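# Press a cap onto a marker and leave it on the desk

## Task

Push the cap onto the marker until it is fully seated, leave the capped marker lying on the desk, then release it and move the robot away. The robot must not topple or be left leaning, and the result does not count if only the robot's grip or contact is keeping it in place at the end.

## Robot and tools

ROBOT. A mobile base that can drive forward, sideways and turn, with a column about 1.75 m tall. A carriage rides up and down the column (lift_m, 0 to 1 m) carrying two identical six-joint arms, each ending in a two-finger gripper. Arm bases sit roughly 0.57 m + lift_m above the floor, and parts of the carriage extend about 0.15 m below them. A hand reaches up to 0.78 m from its shoulder but only about 0.38 m below its arm base. The hand is about 0.16 m long and 0.1 m wide (0.14 m when open). Parked arm joints 1 to 6: 0, 0.05, 0.05, 1.45, 0, 0; parked, the robot is about 0.95 m wide and 0.7 m long. Cameras: carriage_camera (fixed, facing forward, tilted about 20 degrees down), left_wrist_camera and right_wrist_camera (looking past the fingertips). Images are 896x504 pixels.

FRAMES. Base frame: origin on the floor below the base centre, x forward, y left, z up. left_hand and right_hand readings are in this frame, measured at the point between the finger pads. quat_wxyz maps base axes to hand axes: hand z runs along the fingers, the fingers open along hand y; a hand pointing straight up with joints 1, 5, 6 at 0 reads (1, 0, 0, 0). The odometry frame is the base frame where the scene began; base_odometry counts wheel rotation only, so slip shows up as travel. Heading is positive leftward, within -3.142 to 3.142. Hand readings may be off from reality, more so when the arm is stretched.

execute_actions. Argument actions: a list holding one action, or empty (then it only reports state and images). An action may have base, joints, or both; all its motions start together. base takes exactly one key: translate_m (metres, relative drive, forward positive, -2 to 2), strafe_m (metres, relative sideways move, left positive, -2 to 2) or rotate_rad (radians, relative turn in place, counter-clockwise/left positive, -6.3 to 6.3). Base offsets are measured from where the base last reported itself. joints is one object keyed by joint name, each value an absolute target: lift_m (m, 0 to 1); for each arm, prefix left_ or right_: joint1_rad (-2.617 to 3.054, swings the arm about vertical, 0 forward, positive left), joint2_rad (0 to 3.141, shoulder: 0 upper arm back and level, 1.57 vertical, 3.14 forward and level), joint3_rad (0 to 3.141, elbow: 0 folded, 3.14 straight), joint4_rad (-1.57 to 1.57, wrist pitch, positive lifts the fingertips), joint5_rad (-1.57 to 1.57, wrist yaw, positive swings fingertips to the right, opposite sense to joint 1), joint6_rad (-2.094 to 2.094, roll about the finger axis, positive clockwise viewed from the forearm), gripper_m (0 to 0.093 m, pad gap). Joints omitted from an action may keep driving toward earlier targets. Unknown keys or out-of-range values get the whole call rejected with no motion. cameras: list of names or "all"; omitted/null means all, [] means none.

wait: seconds (0 to 10); nothing new is commanded, returns state and images. zoom_image: camera plus region [x0, y0, x1, y1] in pixels of that camera's latest full image, top-left origin, at most 504 by 504. finished_scene: scene, the number of the current scene; irreversible, and the goal must already hold and keep holding.

RESULT LINES. pictures lists the cameras in image order. base_status and joint_status say how each commanded motion ended: done (for the base, only that the wheels turned the commanded amount), off_target (stopped short, may still push), contact_stop or time_out (target dropped, holds current spot), not_followed or "joint command not followed" with a cause (a self-collision check refused that arm's targets; the gripper part still runs; the refused targets may be retried on later actions). on_its_own covers motions not commanded in the call; "held at" is the held target, not the position. A gripper gripping an object usually shows off_target. motor_effort gives percent of maximum per motor with the peak in brackets; readings carry fixed and random error. A lift effort that keeps dropping while lowering means a hand or load is resting on something. drive_wheels clearly above its free-move value at rest means the base is still pressing. ARM HIT means an arm struck the robot. MOTOR HOT appears from 75 °C; OVER-TEMPERATURE FAULT means an arm was halted (at 90 °C briefly, at 100 °C it goes limp and falls); afterwards limit_stop_at_motor_heat marks unreached keys, so resend them. Stretched arms heat quickly even when empty.

CAUTIONS. Drive and lift stops trigger only after a collision, sometimes late or never; arms and grippers have no contact stop and spring to target once freed. After a blocked drive, back off about 0.2 m (or turn back), repeat if still pressed. Beware the base fitting under a desk edge while the column strikes it; reversing into an edge can tip the robot. The robot tips most easily with carriage high, arms extended, loads held, pulling, or abrupt stops; no reading reports lean, only images. Pads squeeze about 45 to 60 N each. A level hand sags 10 to 17 cm under 1 kg. Never let the arms strike or press on each other hard. To free a refused arm, move it alone clear first, then the other. Avoid dropping, slamming, or shoving objects hard, and make sure nothing falls off the desk.

Each tool is called after "Emit:" as a command line: name --argument value for each argument, lists and objects as JSON in quotes; but a table of rows of numbers goes row by row, as --pt "numbers of a row", without its own name.

## Session

Emit:
execute_actions --actions '[]'

Scene clock: 0.00 s.
base_odometry: x=+0.000 y=+0.000 heading=+0.000 (m, m, rad; odometry frame)
base_status: not commanded
joint_positions: lift_m=+0.303 left_joint1_rad=+0.015 left_joint2_rad=+0.047 left_joint3_rad=+0.051 left_joint4_rad=+1.480 left_joint5_rad=+0.052 left_joint6_rad=+0.015 left_gripper_m=+0.095 right_joint1_rad=+0.021 right_joint2_rad=+0.025 right_joint3_rad=+0.020 right_joint4_rad=+1.431 right_joint5_rad=-0.005 right_joint6_rad=-0.023 right_gripper_m=+0.095
joint_status: not commanded
motor_effort: lift_m=+18 drive_wheels=-2 (%)
left_hand: x=+0.2957 y=+0.3374 z=+1.2949 quat_wxyz=(+0.999, +0.026, +0.043, +0.014) (m; base frame)
right_hand: x=+0.3101 y=-0.3444 z=+1.2854 quat_wxyz=(+0.997, -0.004, +0.073, -0.001) (m; base frame)
pictures: carriage_camera, left_wrist_camera, right_wrist_camera
Images, in order (width x height): carriage_camera 896x504, left_wrist_camera 896x504, right_wrist_camera 896x504.

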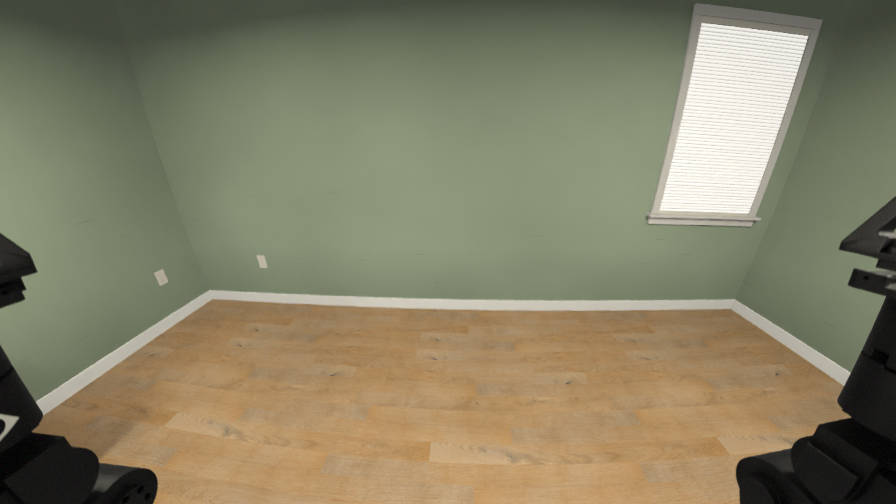

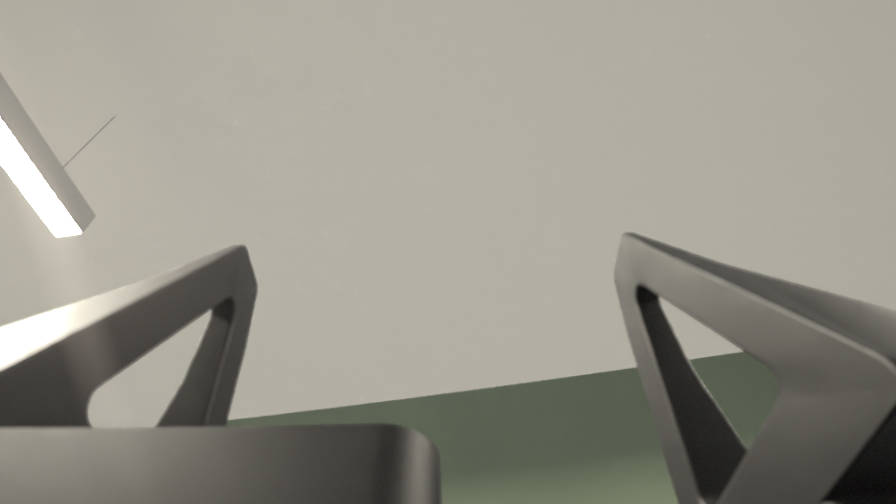

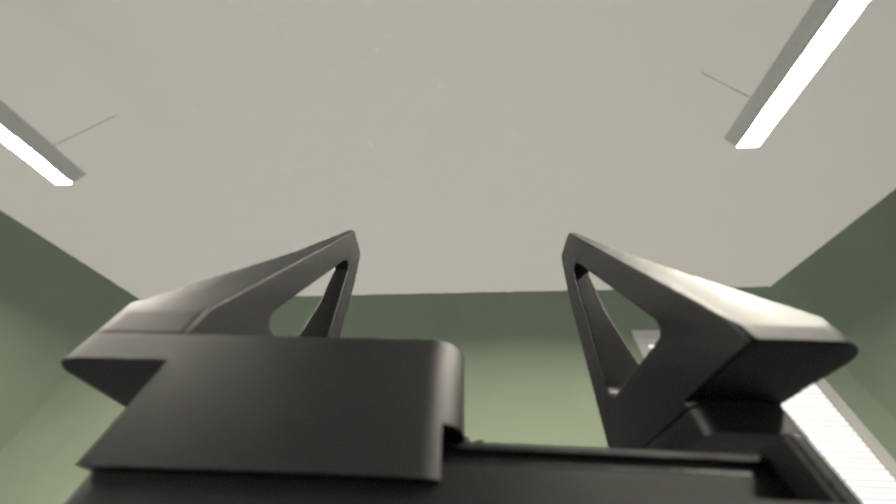

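Emit:
execute_actions --actions '[{"base": {"rotate_rad": 2.0}}]' --cameras '["carriage_camera"]'

Scene clock: 3.53 s.
base_odometry: x=+0.000 y=+0.000 heading=+2.000 (m, m, rad; odometry frame)
base_status: done
joint_positions: lift_m=+0.303 left_joint1_rad=+0.015 left_joint2_rad=+0.047 left_joint3_rad=+0.051 left_joint4_rad=+1.480 left_joint5_rad=+0.052 left_joint6_rad=+0.015 left_gripper_m=+0.095 right_joint1_rad=+0.021 right_joint2_rad=+0.025 right_joint3_rad=+0.020 right_joint4_rad=+1.430 right_joint5_rad=-0.005 right_joint6_rad=-0.023 right_gripper_m=+0.095
joint_status: not commanded
motor_effort: lift_m=+18(18) drive_wheels=+5(15) (%)
left_hand: x=+0.2957 y=+0.3374 z=+1.2949 quat_wxyz=(+0.999, +0.026, +0.043, +0.014) (m; base frame)
right_hand: x=+0.3104 y=-0.3444 z=+1.2854 quat_wxyz=(+0.997, -0.004, +0.073, -0.001) (m; base frame)
pictures: carriage_camera
Images, in order (width x height): carriage_camera 896x504.

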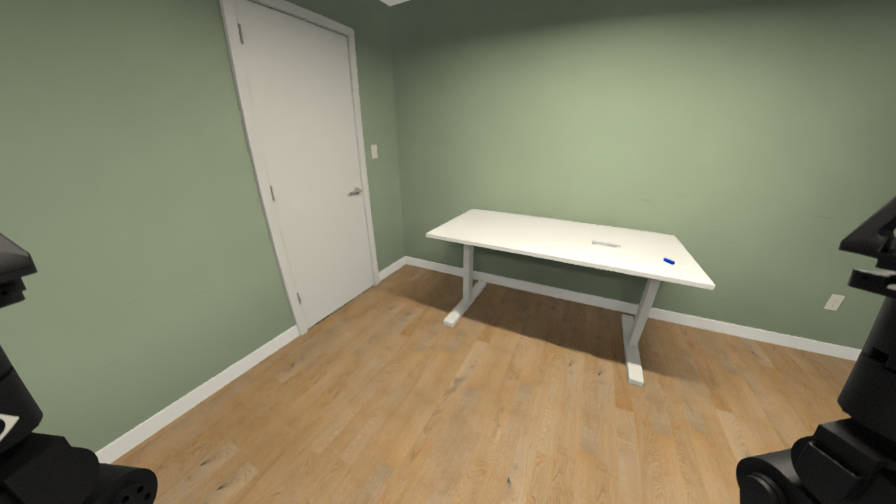

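Emit:
execute_actions --actions '[{"base": {"rotate_rad": -0.45}}]' --cameras '["carriage_camera"]'

Emit:
zoom_image --camera "carriage_camera" --region '[250, 170, 650, 400]'

Scene clock: 5.43 s.
base_odometry: x=+0.000 y=+0.000 heading=+1.551 (m, m, rad; odometry frame)
base_status: done
joint_positions: lift_m=+0.303 left_joint1_rad=+0.015 left_joint2_rad=+0.047 left_joint3_rad=+0.051 left_joint4_rad=+1.480 left_joint5_rad=+0.052 left_joint6_rad=+0.015 left_gripper_m=+0.095 right_joint1_rad=+0.021 right_joint2_rad=+0.025 right_joint3_rad=+0.020 right_joint4_rad=+1.430 right_joint5_rad=-0.005 right_joint6_rad=-0.023 right_gripper_m=+0.095
joint_status: not commanded
motor_effort: lift_m=+18(18) drive_wheels=-16(17) (%)
left_hand: x=+0.2957 y=+0.3374 z=+1.2949 quat_wxyz=(+0.999, +0.026, +0.043, +0.014) (m; base frame)
right_hand: x=+0.3104 y=-0.3444 z=+1.2854 quat_wxyz=(+0.997, -0.004, +0.073, -0.001) (m; base frame)
pictures: carriage_camera
Images, in order (width x height): carriage_camera 896x504.

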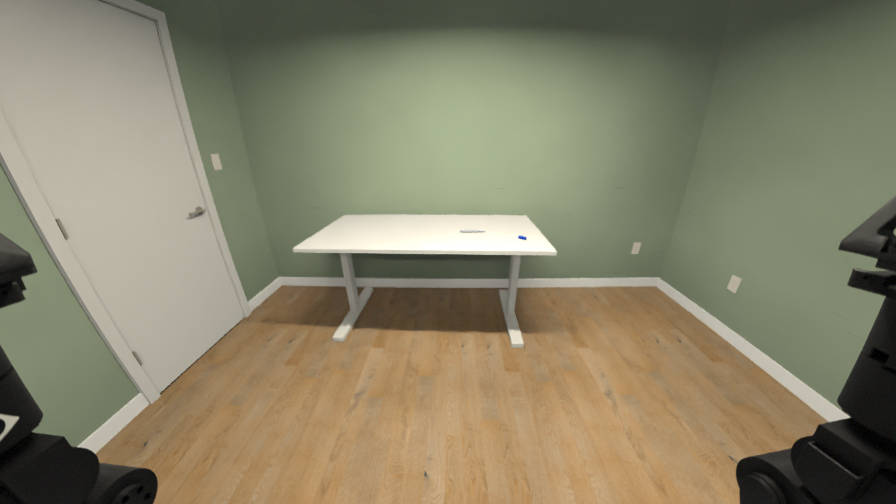

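Region (250, 170, 650, 400) of carriage_camera's 896x504 image, scaled by 1.260, with more detail than that image has; it fills the top 290 rows of this view, and the rest is white.

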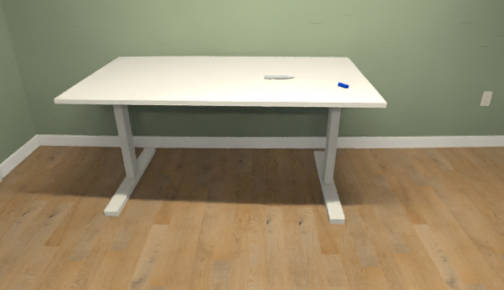

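Emit:
execute_actions --actions '[{"base": {"strafe_m": -0.35}}]' --cameras '[]'

Emit:
execute_actions --actions '[{"base": {"translate_m": 1.0}, "joints": {"lift_m": 0.4}}]' --cameras '["carriage_camera"]'

Scene clock: 8.37 s.
base_odometry: x=+0.350 y=-0.007 heading=+1.552 (m, m, rad; odometry frame)
base_status: done
joint_positions: lift_m=+0.303 left_joint1_rad=+0.015 left_joint2_rad=+0.047 left_joint3_rad=+0.051 left_joint4_rad=+1.481 left_joint5_rad=+0.052 left_joint6_rad=+0.015 left_gripper_m=+0.095 right_joint1_rad=+0.021 right_joint2_rad=+0.025 right_joint3_rad=+0.020 right_joint4_rad=+1.428 right_joint5_rad=-0.005 right_joint6_rad=-0.023 right_gripper_m=+0.095
joint_status: not commanded
motor_effort: lift_m=+17(18) drive_wheels=-8(17) (%)
left_hand: x=+0.2954 y=+0.3374 z=+1.2950 quat_wxyz=(+0.999, +0.026, +0.043, +0.014) (m; base frame)
right_hand: x=+0.3107 y=-0.3444 z=+1.2854 quat_wxyz=(+0.997, -0.004, +0.074, -0.001) (m; base frame)
pictures: none
No camera images: the call's "cameras" was empty. Leave "cameras" out to get every camera's image.

Scene clock: 12.63 s.
base_odometry: x=+0.370 y=+0.993 heading=+1.551 (m, m, rad; odometry frame)
base_status: done
joint_positions: lift_m=+0.400 left_joint1_rad=+0.015 left_joint2_rad=+0.047 left_joint3_rad=+0.051 left_joint4_rad=+1.481 left_joint5_rad=+0.052 left_joint6_rad=+0.015 left_gripper_m=+0.095 right_joint1_rad=+0.021 right_joint2_rad=+0.025 right_joint3_rad=+0.020 right_joint4_rad=+1.429 right_joint5_rad=-0.005 right_joint6_rad=-0.023 right_gripper_m=+0.095
joint_status: all done
motor_effort: lift_m=+19(22) drive_wheels=-7(14) (%)
left_hand: x=+0.2955 y=+0.3374 z=+1.3922 quat_wxyz=(+0.999, +0.026, +0.043, +0.014) (m; base frame)
right_hand: x=+0.3106 y=-0.3444 z=+1.3826 quat_wxyz=(+0.997, -0.004, +0.073, -0.001) (m; base frame)
pictures: carriage_camera
Images, in order (width x height): carriage_camera 896x504.

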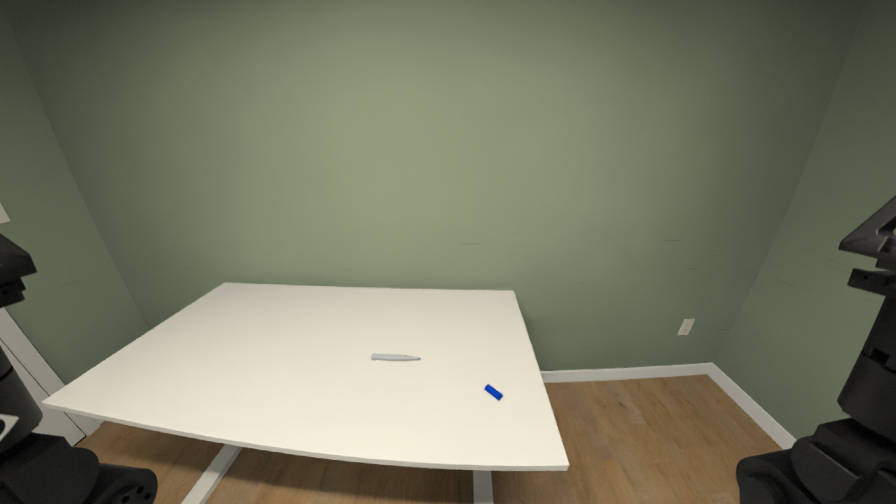

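Emit:
zoom_image --camera "carriage_camera" --region '[340, 320, 540, 430]'

Region (340, 320, 540, 430) of carriage_camera's 896x504 image, scaled by 2.520, with more detail than that image has; it fills the top 277 rows of this view, and the rest is white.

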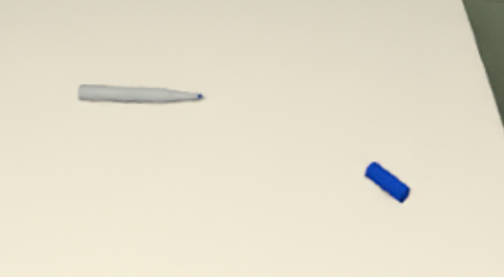

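Emit:
execute_actions --actions '[{"joints": {"left_joint2_rad": 1.5, "left_joint3_rad": 1.3, "left_joint4_rad": -1.37, "right_joint2_rad": 1.2, "right_joint3_rad": 0.9, "right_joint4_rad": -1.27}}]'

Scene clock: 15.90 s.
base_odometry: x=+0.370 y=+0.993 heading=+1.551 (m, m, rad; odometry frame)
base_status: not commanded
joint_positions: lift_m=+0.400 left_joint1_rad=+0.015 left_joint2_rad=+1.504 left_joint3_rad=+1.270 left_joint4_rad=-1.365 left_joint5_rad=+0.052 left_joint6_rad=+0.015 left_gripper_m=+0.095 right_joint1_rad=+0.021 right_joint2_rad=+1.198 right_joint3_rad=+0.872 right_joint4_rad=-1.266 right_joint5_rad=-0.005 right_joint6_rad=-0.023 right_gripper_m=+0.095
joint_status: all done
motor_effort: lift_m=+19(18) drive_wheels=+2(6) (%)
left_hand: x=+0.5209 y=+0.3408 z=+1.0936 quat_wxyz=(-0.014, +0.000, +1.000, -0.026) (m; base frame)
right_hand: x=+0.4431 y=-0.3417 z=+1.0524 quat_wxyz=(-0.011, -0.022, +1.000, +0.003) (m; base frame)
pictures: carriage_camera, left_wrist_camera, right_wrist_camera
Images, in order (width x height): carriage_camera 896x504, left_wrist_camera 896x504, right_wrist_camera 896x504.

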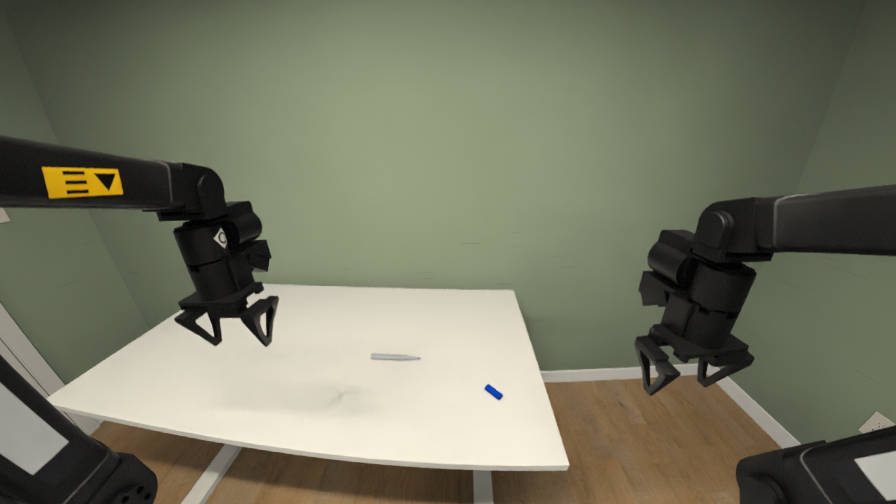

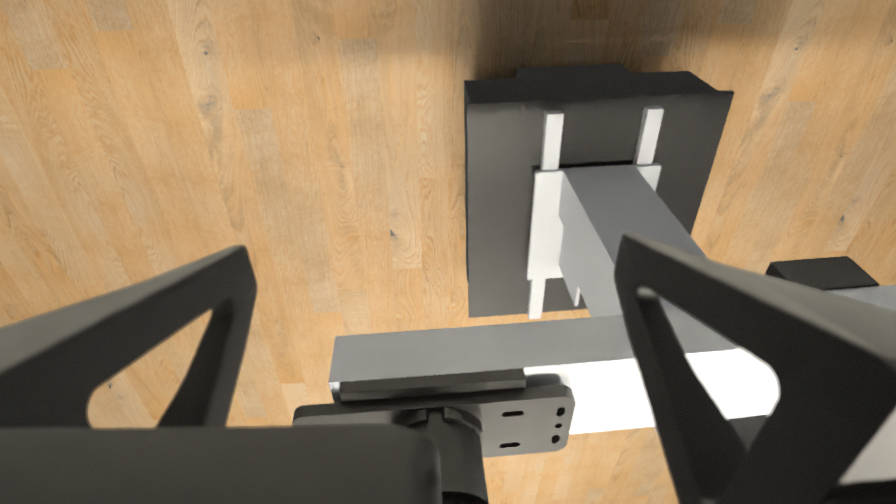

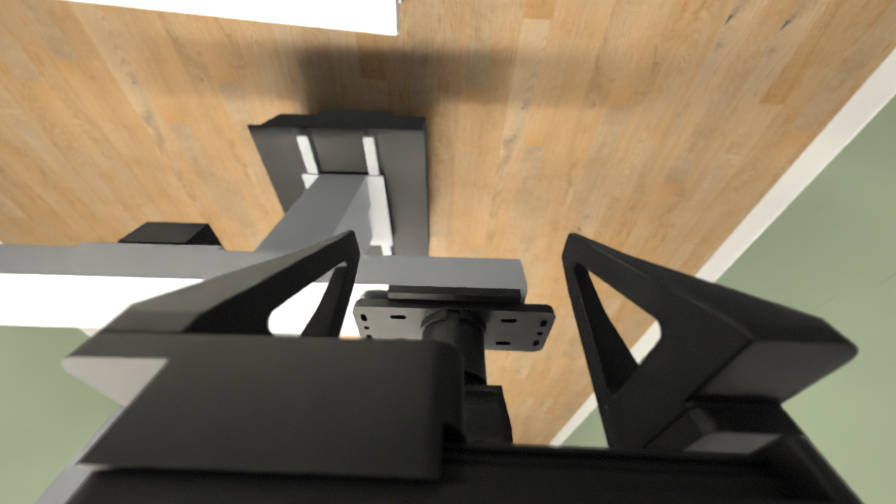

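Emit:
execute_actions --actions '[{"base": {"translate_m": 0.2}}]'

Scene clock: 18.80 s.
base_odometry: x=+0.374 y=+1.193 heading=+1.551 (m, m, rad; odometry frame)
base_status: done
joint_positions: lift_m=+0.400 left_joint1_rad=+0.015 left_joint2_rad=+1.504 left_joint3_rad=+1.276 left_joint4_rad=-1.368 left_joint5_rad=+0.052 left_joint6_rad=+0.015 left_gripper_m=+0.095 right_joint1_rad=+0.021 right_joint2_rad=+1.198 right_joint3_rad=+0.872 right_joint4_rad=-1.267 right_joint5_rad=-0.005 right_joint6_rad=-0.023 right_gripper_m=+0.095
joint_status: not commanded
motor_effort: lift_m=+18(18) drive_wheels=-7(14) (%)
left_hand: x=+0.5218 y=+0.3408 z=+1.0951 quat_wxyz=(-0.012, +0.000, +1.000, -0.026) (m; base frame)
right_hand: x=+0.4428 y=-0.3417 z=+1.0524 quat_wxyz=(-0.011, -0.022, +1.000, +0.003) (m; base frame)
pictures: carriage_camera, left_wrist_camera, right_wrist_camera
Images, in order (width x height): carriage_camera 896x504, left_wrist_camera 896x504, right_wrist_camera 896x504.

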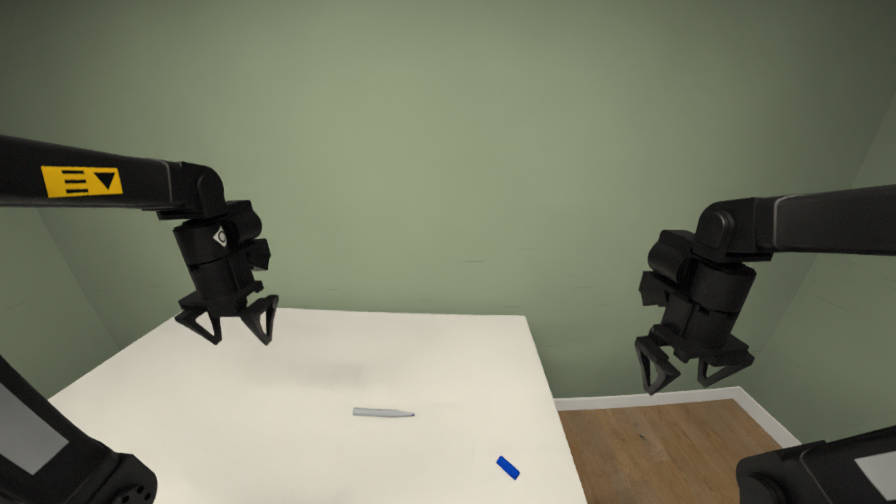

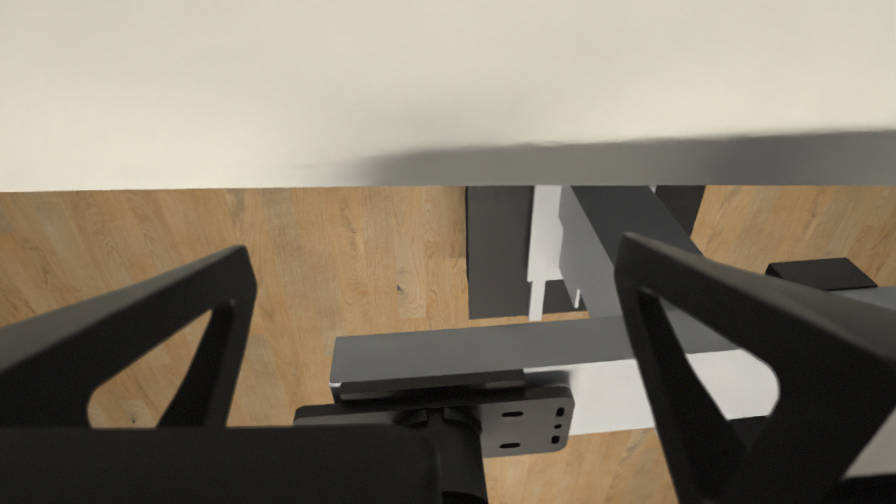

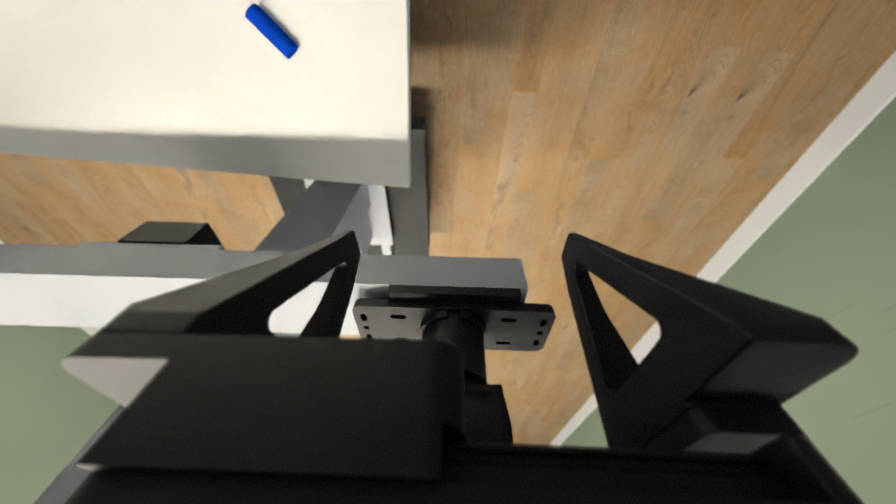

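Emit:
zoom_image --camera "carriage_camera" --region '[470, 440, 550, 495]'

Emit:
zoom_image --camera "right_wrist_camera" --region '[220, 0, 330, 70]'

Region (470, 440, 550, 495) of carriage_camera's 896x504 image, scaled by 6.300, with more detail than that image has; it fills the top 346 rows of this view, and the rest is white.

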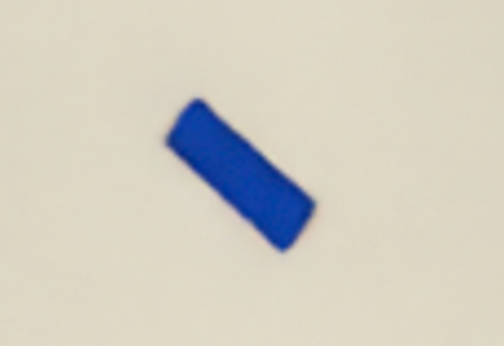

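Region (220, 0, 330, 70) of right_wrist_camera's 896x504 image, scaled by 4.582, with more detail than that image has; it fills the top 321 rows of this view, and the rest is white.

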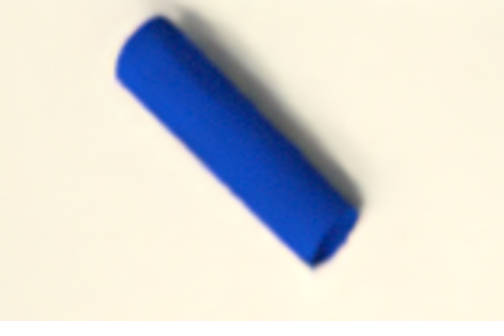

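Emit:
execute_actions --actions '[{"joints": {"lift_m": 0.5, "left_joint1_rad": -0.389, "left_joint2_rad": 2.623, "left_joint3_rad": 1.468, "left_joint4_rad": -0.416, "left_joint5_rad": 0.0, "left_joint6_rad": -1.96, "right_joint1_rad": 0.783, "right_joint2_rad": 2.485, "right_joint3_rad": 1.094, "right_joint4_rad": -0.18, "right_joint5_rad": 0.0, "right_joint6_rad": -0.07}}]'

Scene clock: 23.53 s.
base_odometry: x=+0.374 y=+1.193 heading=+1.551 (m, m, rad; odometry frame)
base_status: not commanded
joint_positions: lift_m=+0.500 left_joint1_rad=-0.395 left_joint2_rad=+2.630 left_joint3_rad=+1.475 left_joint4_rad=-0.428 left_joint5_rad=+0.000 left_joint6_rad=-1.955 left_gripper_m=+0.095 right_joint1_rad=+0.788 right_joint2_rad=+2.483 right_joint3_rad=+1.092 right_joint4_rad=-0.192 right_joint5_rad=+0.000 right_joint6_rad=-0.063 right_gripper_m=+0.095
joint_status: all done
motor_effort: lift_m=+17(22) drive_wheels=-7(4) (%)
left_hand: x=+0.6432 y=+0.1916 z=+0.8577 quat_wxyz=(-0.003, -0.703, +0.711, +0.006) (m; base frame)
right_hand: x=+0.5051 y=-0.1132 z=+0.8597 quat_wxyz=(-0.006, -0.413, +0.911, -0.002) (m; base frame)
pictures: carriage_camera, left_wrist_camera, right_wrist_camera
Images, in order (width x height): carriage_camera 896x504, left_wrist_camera 896x504, right_wrist_camera 896x504.

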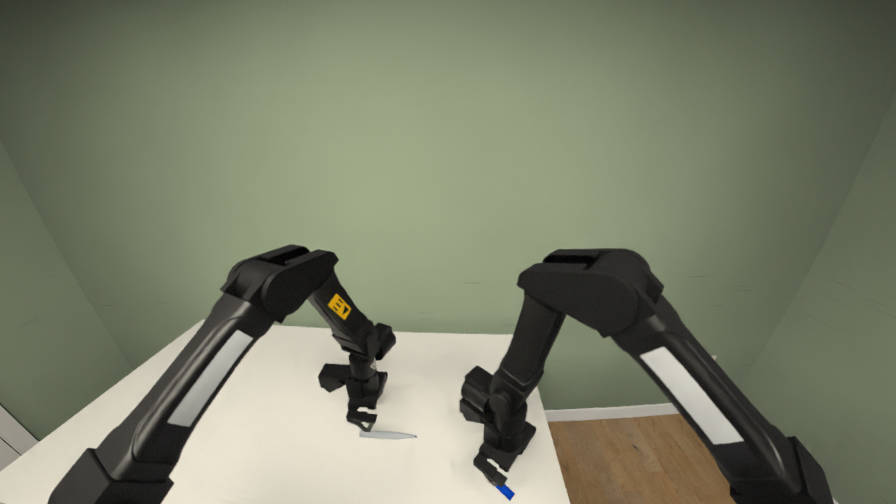

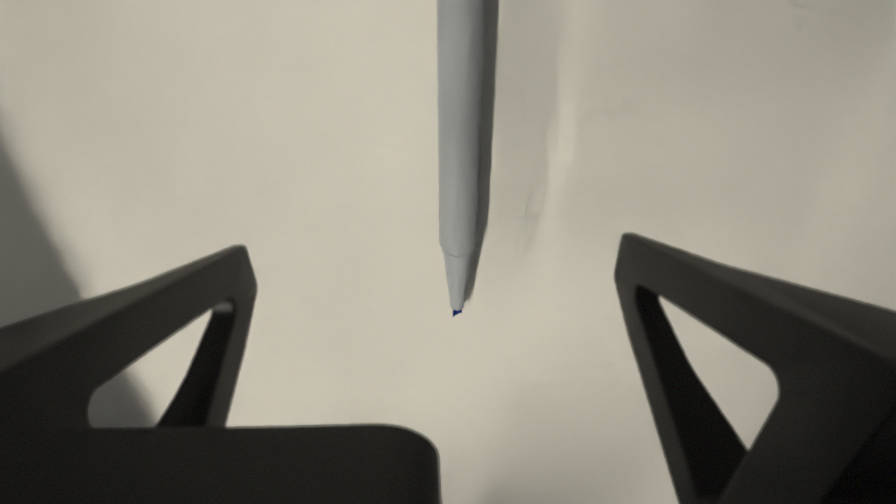

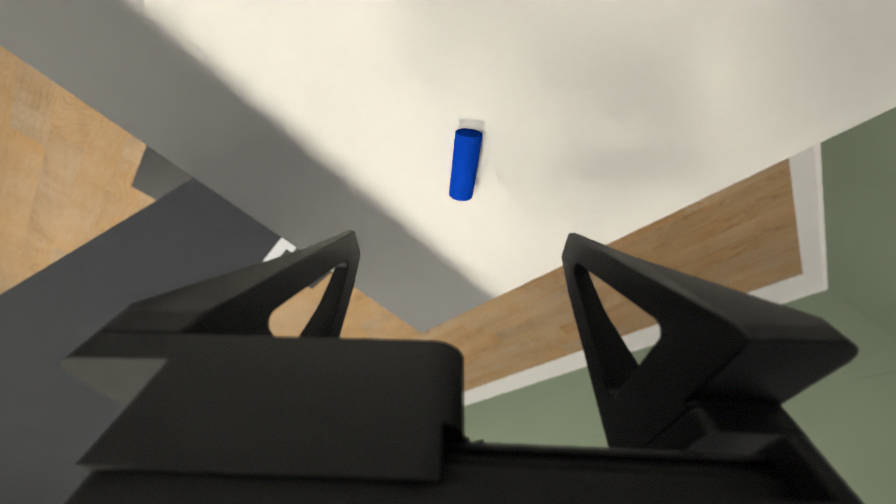

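Emit:
zoom_image --camera "right_wrist_camera" --region '[410, 100, 530, 220]'

Region (410, 100, 530, 220) of right_wrist_camera's 896x504 image, scaled by 4.200, with more detail than that image has.

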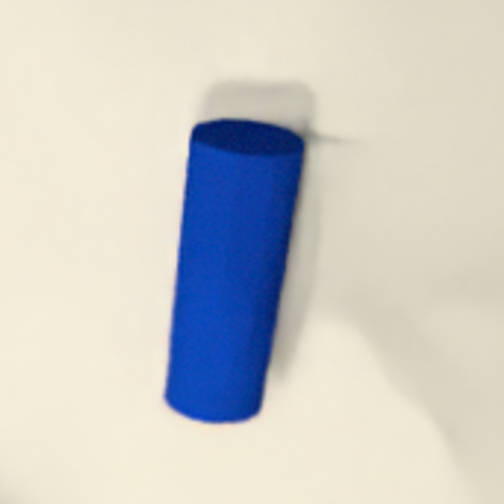

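Emit:
execute_actions --actions '[{"joints": {"lift_m": 0.44, "right_joint6_rad": 0.04, "left_gripper_m": 0.06, "right_gripper_m": 0.06}}]'

Scene clock: 24.63 s.
base_odometry: x=+0.374 y=+1.193 heading=+1.551 (m, m, rad; odometry frame)
base_status: not commanded
joint_positions: lift_m=+0.440 left_joint1_rad=-0.395 left_joint2_rad=+2.632 left_joint3_rad=+1.475 left_joint4_rad=-0.421 left_joint5_rad=+0.000 left_joint6_rad=-1.955 left_gripper_m=+0.060 right_joint1_rad=+0.788 right_joint2_rad=+2.485 right_joint3_rad=+1.092 right_joint4_rad=-0.185 right_joint5_rad=+0.000 right_joint6_rad=+0.034 right_gripper_m=+0.060
joint_status: all done
motor_effort: lift_m=+16(17) drive_wheels=-6(7) (%)
left_hand: x=+0.6441 y=+0.1912 z=+0.7969 quat_wxyz=(-0.002, -0.703, +0.711, +0.004) (m; base frame)
right_hand: x=+0.5058 y=-0.1125 z=+0.7991 quat_wxyz=(-0.003, -0.368, +0.930, -0.002) (m; base frame)
pictures: carriage_camera, left_wrist_camera, right_wrist_camera
Images, in order (width x height): carriage_camera 896x504, left_wrist_camera 896x504, right_wrist_camera 896x504.

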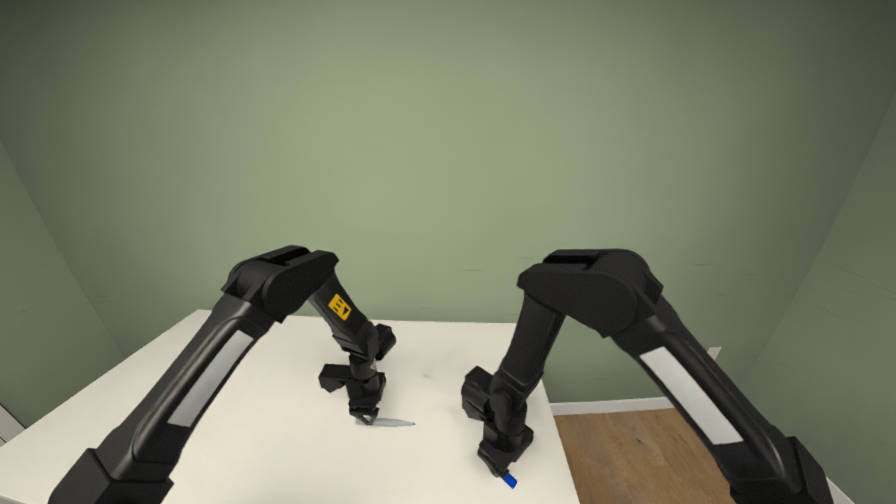

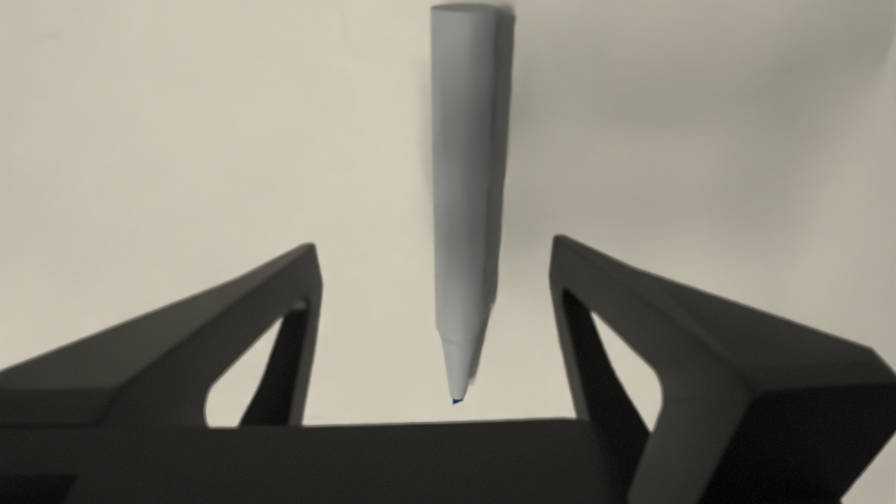

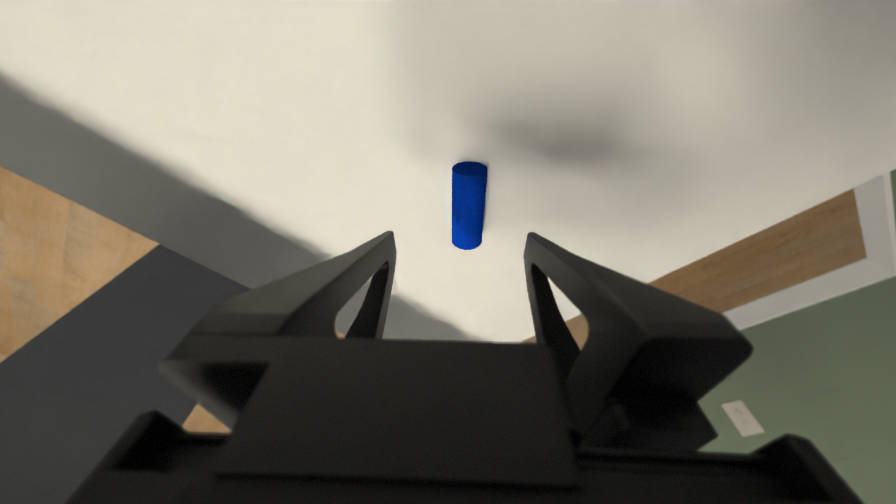

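Emit:
execute_actions --actions '[{"joints": {"lift_m": 0.42, "left_joint1_rad": -0.326, "left_joint6_rad": -1.90, "right_joint1_rad": 0.765, "right_joint2_rad": 2.508, "right_joint3_rad": 1.162, "right_joint4_rad": -0.226, "right_joint6_rad": 0.03}}]'

Scene clock: 25.90 s.
base_odometry: x=+0.374 y=+1.193 heading=+1.551 (m, m, rad; odometry frame)
base_status: not commanded
joint_positions: lift_m=+0.420 left_joint1_rad=-0.320 left_joint2_rad=+2.634 left_joint3_rad=+1.475 left_joint4_rad=-0.418 left_joint5_rad=+0.000 left_joint6_rad=-1.904 left_gripper_m=+0.060 right_joint1_rad=+0.768 right_joint2_rad=+2.505 right_joint3_rad=+1.136 right_joint4_rad=-0.222 right_joint5_rad=+0.000 right_joint6_rad=+0.031 right_gripper_m=+0.060
joint_status: all done
motor_effort: lift_m=+17(17) drive_wheels=+3(5) (%)
left_hand: x=+0.6549 y=+0.2195 z=+0.7764 quat_wxyz=(-0.001, -0.712, +0.703, +0.003) (m; base frame)
right_hand: x=+0.5144 y=-0.1131 z=+0.7773 quat_wxyz=(-0.009, -0.361, +0.933, -0.004) (m; base frame)
pictures: carriage_camera, left_wrist_camera, right_wrist_camera
Images, in order (width x height): carriage_camera 896x504, left_wrist_camera 896x504, right_wrist_camera 896x504.

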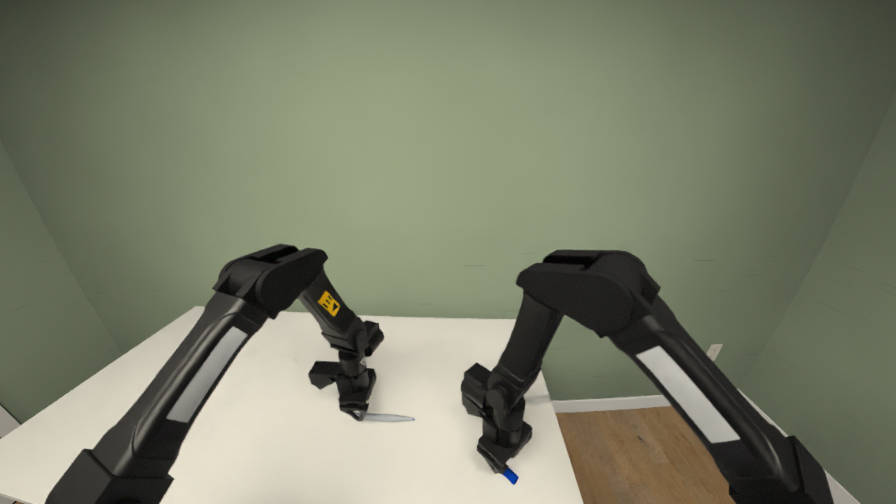

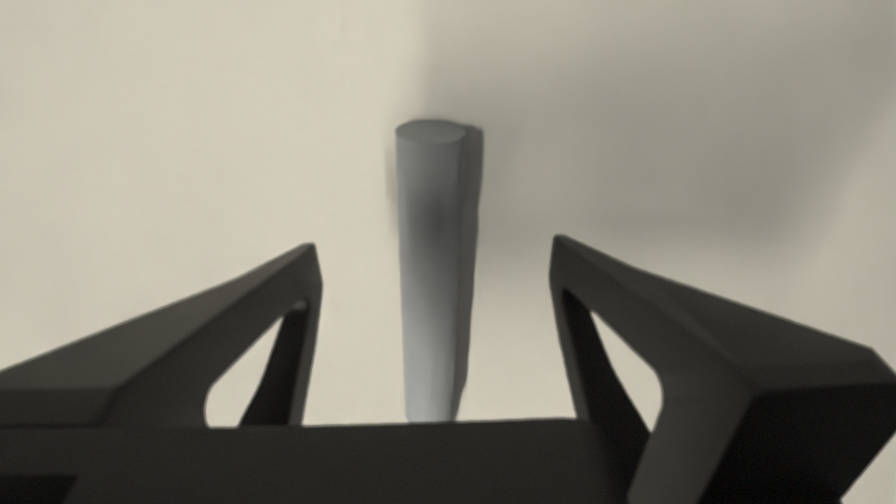

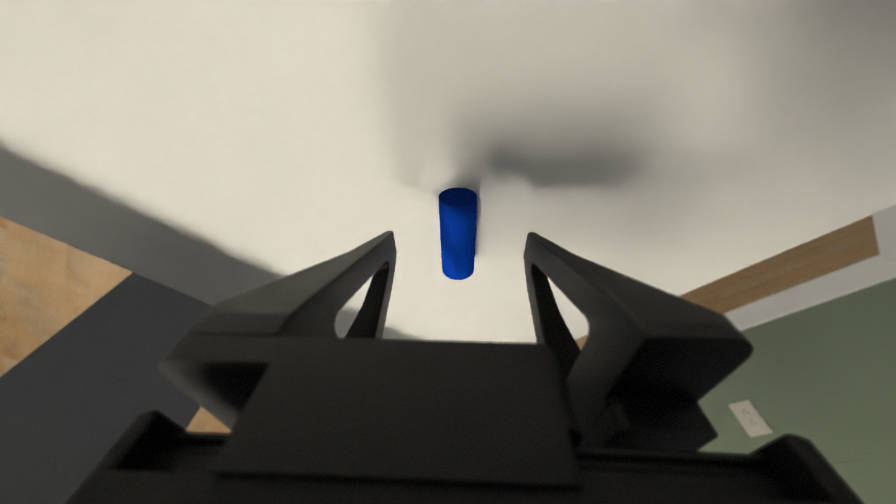

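Emit:
execute_actions --actions '[{"joints": {"lift_m": 0.40, "right_joint3_rad": 1.185}}]'

Scene clock: 26.57 s.
base_odometry: x=+0.374 y=+1.193 heading=+1.551 (m, m, rad; odometry frame)
base_status: not commanded
joint_positions: lift_m=+0.400 left_joint1_rad=-0.320 left_joint2_rad=+2.634 left_joint3_rad=+1.475 left_joint4_rad=-0.418 left_joint5_rad=+0.000 left_joint6_rad=-1.904 left_gripper_m=+0.060 right_joint1_rad=+0.768 right_joint2_rad=+2.505 right_joint3_rad=+1.161 right_joint4_rad=-0.223 right_joint5_rad=+0.000 right_joint6_rad=+0.031 right_gripper_m=+0.060
joint_status: all done
motor_effort: lift_m=+17(17) drive_wheels=+3(9) (%)
left_hand: x=+0.6548 y=+0.2196 z=+0.7561 quat_wxyz=(-0.001, -0.712, +0.703, +0.003) (m; base frame)
right_hand: x=+0.5225 y=-0.1052 z=+0.7600 quat_wxyz=(+0.002, -0.361, +0.933, +0.000) (m; base frame)
pictures: carriage_camera, left_wrist_camera, right_wrist_camera
Images, in order (width x height): carriage_camera 896x504, left_wrist_camera 896x504, right_wrist_camera 896x504.

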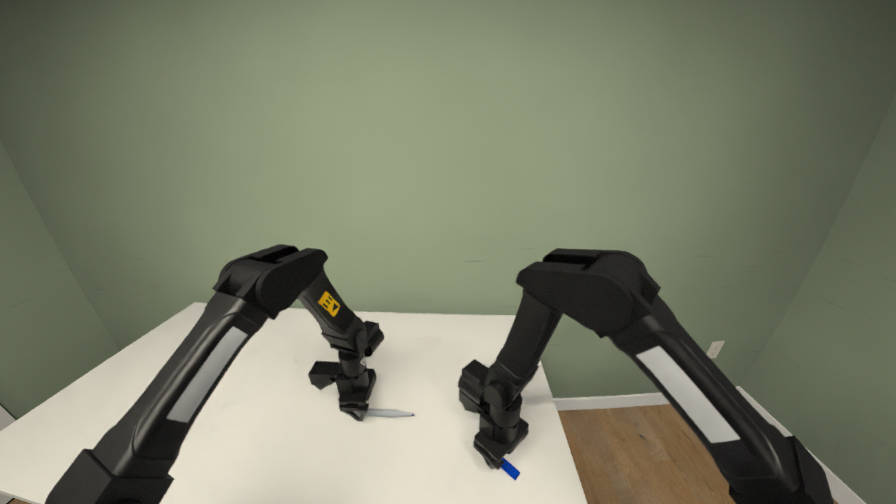

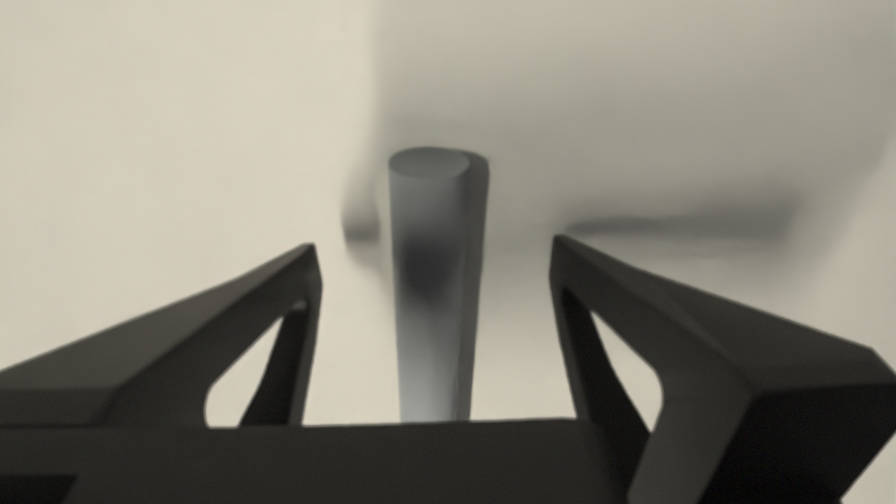

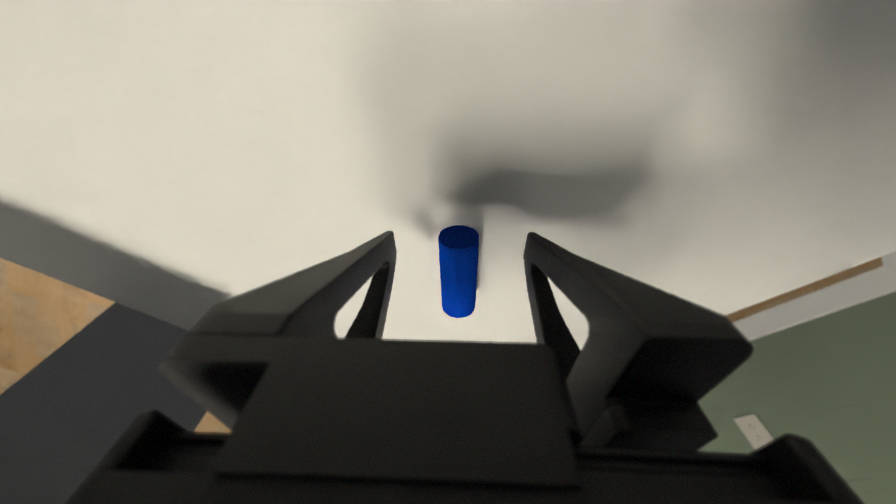

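Emit:
execute_actions --actions '[{"joints": {"lift_m": 0.39, "right_joint2_rad": 2.541, "right_joint3_rad": 1.13, "right_joint4_rad": -0.156}}]'

Scene clock: 27.57 s.
base_odometry: x=+0.374 y=+1.193 heading=+1.551 (m, m, rad; odometry frame)
base_status: not commanded
joint_positions: lift_m=+0.390 left_joint1_rad=-0.320 left_joint2_rad=+2.634 left_joint3_rad=+1.475 left_joint4_rad=-0.416 left_joint5_rad=+0.000 left_joint6_rad=-1.904 left_gripper_m=+0.060 right_joint1_rad=+0.767 right_joint2_rad=+2.529 right_joint3_rad=+1.157 right_joint4_rad=-0.162 right_joint5_rad=-0.001 right_joint6_rad=+0.031 right_gripper_m=+0.060
joint_status: all done
motor_effort: lift_m=+16(17) drive_wheels=-6(9) (%)
left_hand: x=+0.6554 y=+0.2194 z=+0.7463 quat_wxyz=(-0.001, -0.712, +0.703, +0.002) (m; base frame)
right_hand: x=+0.5268 y=-0.1014 z=+0.7422 quat_wxyz=(+0.017, -0.360, +0.933, +0.008) (m; base frame)
pictures: carriage_camera, left_wrist_camera, right_wrist_camera
Images, in order (width x height): carriage_camera 896x504, left_wrist_camera 896x504, right_wrist_camera 896x504.

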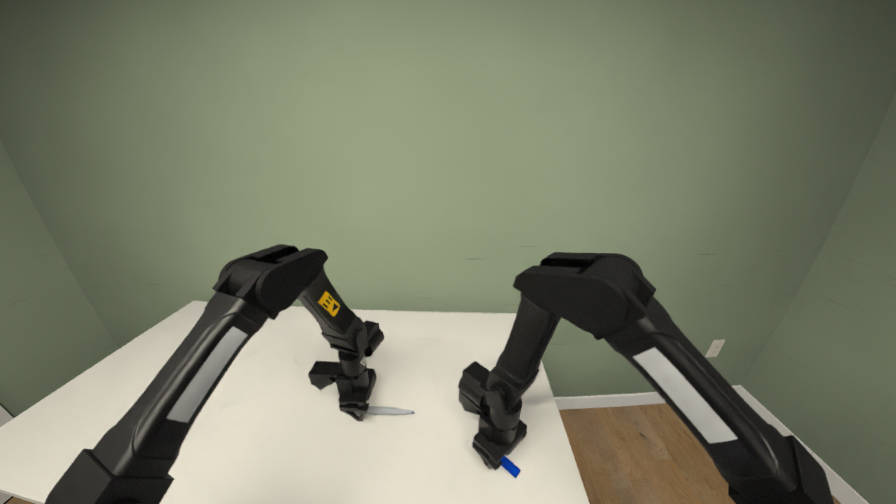

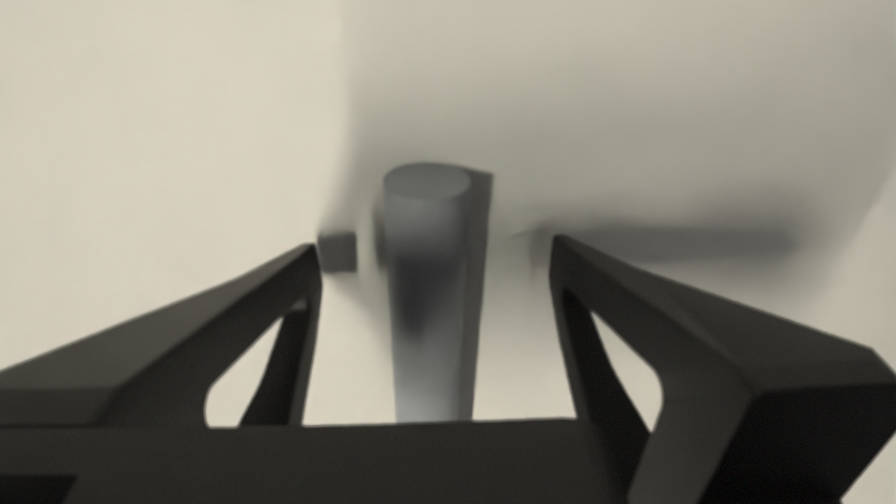

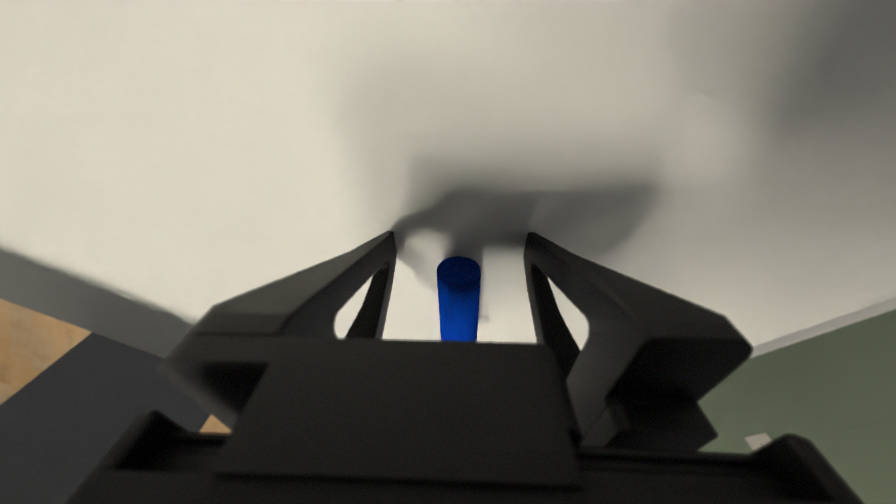

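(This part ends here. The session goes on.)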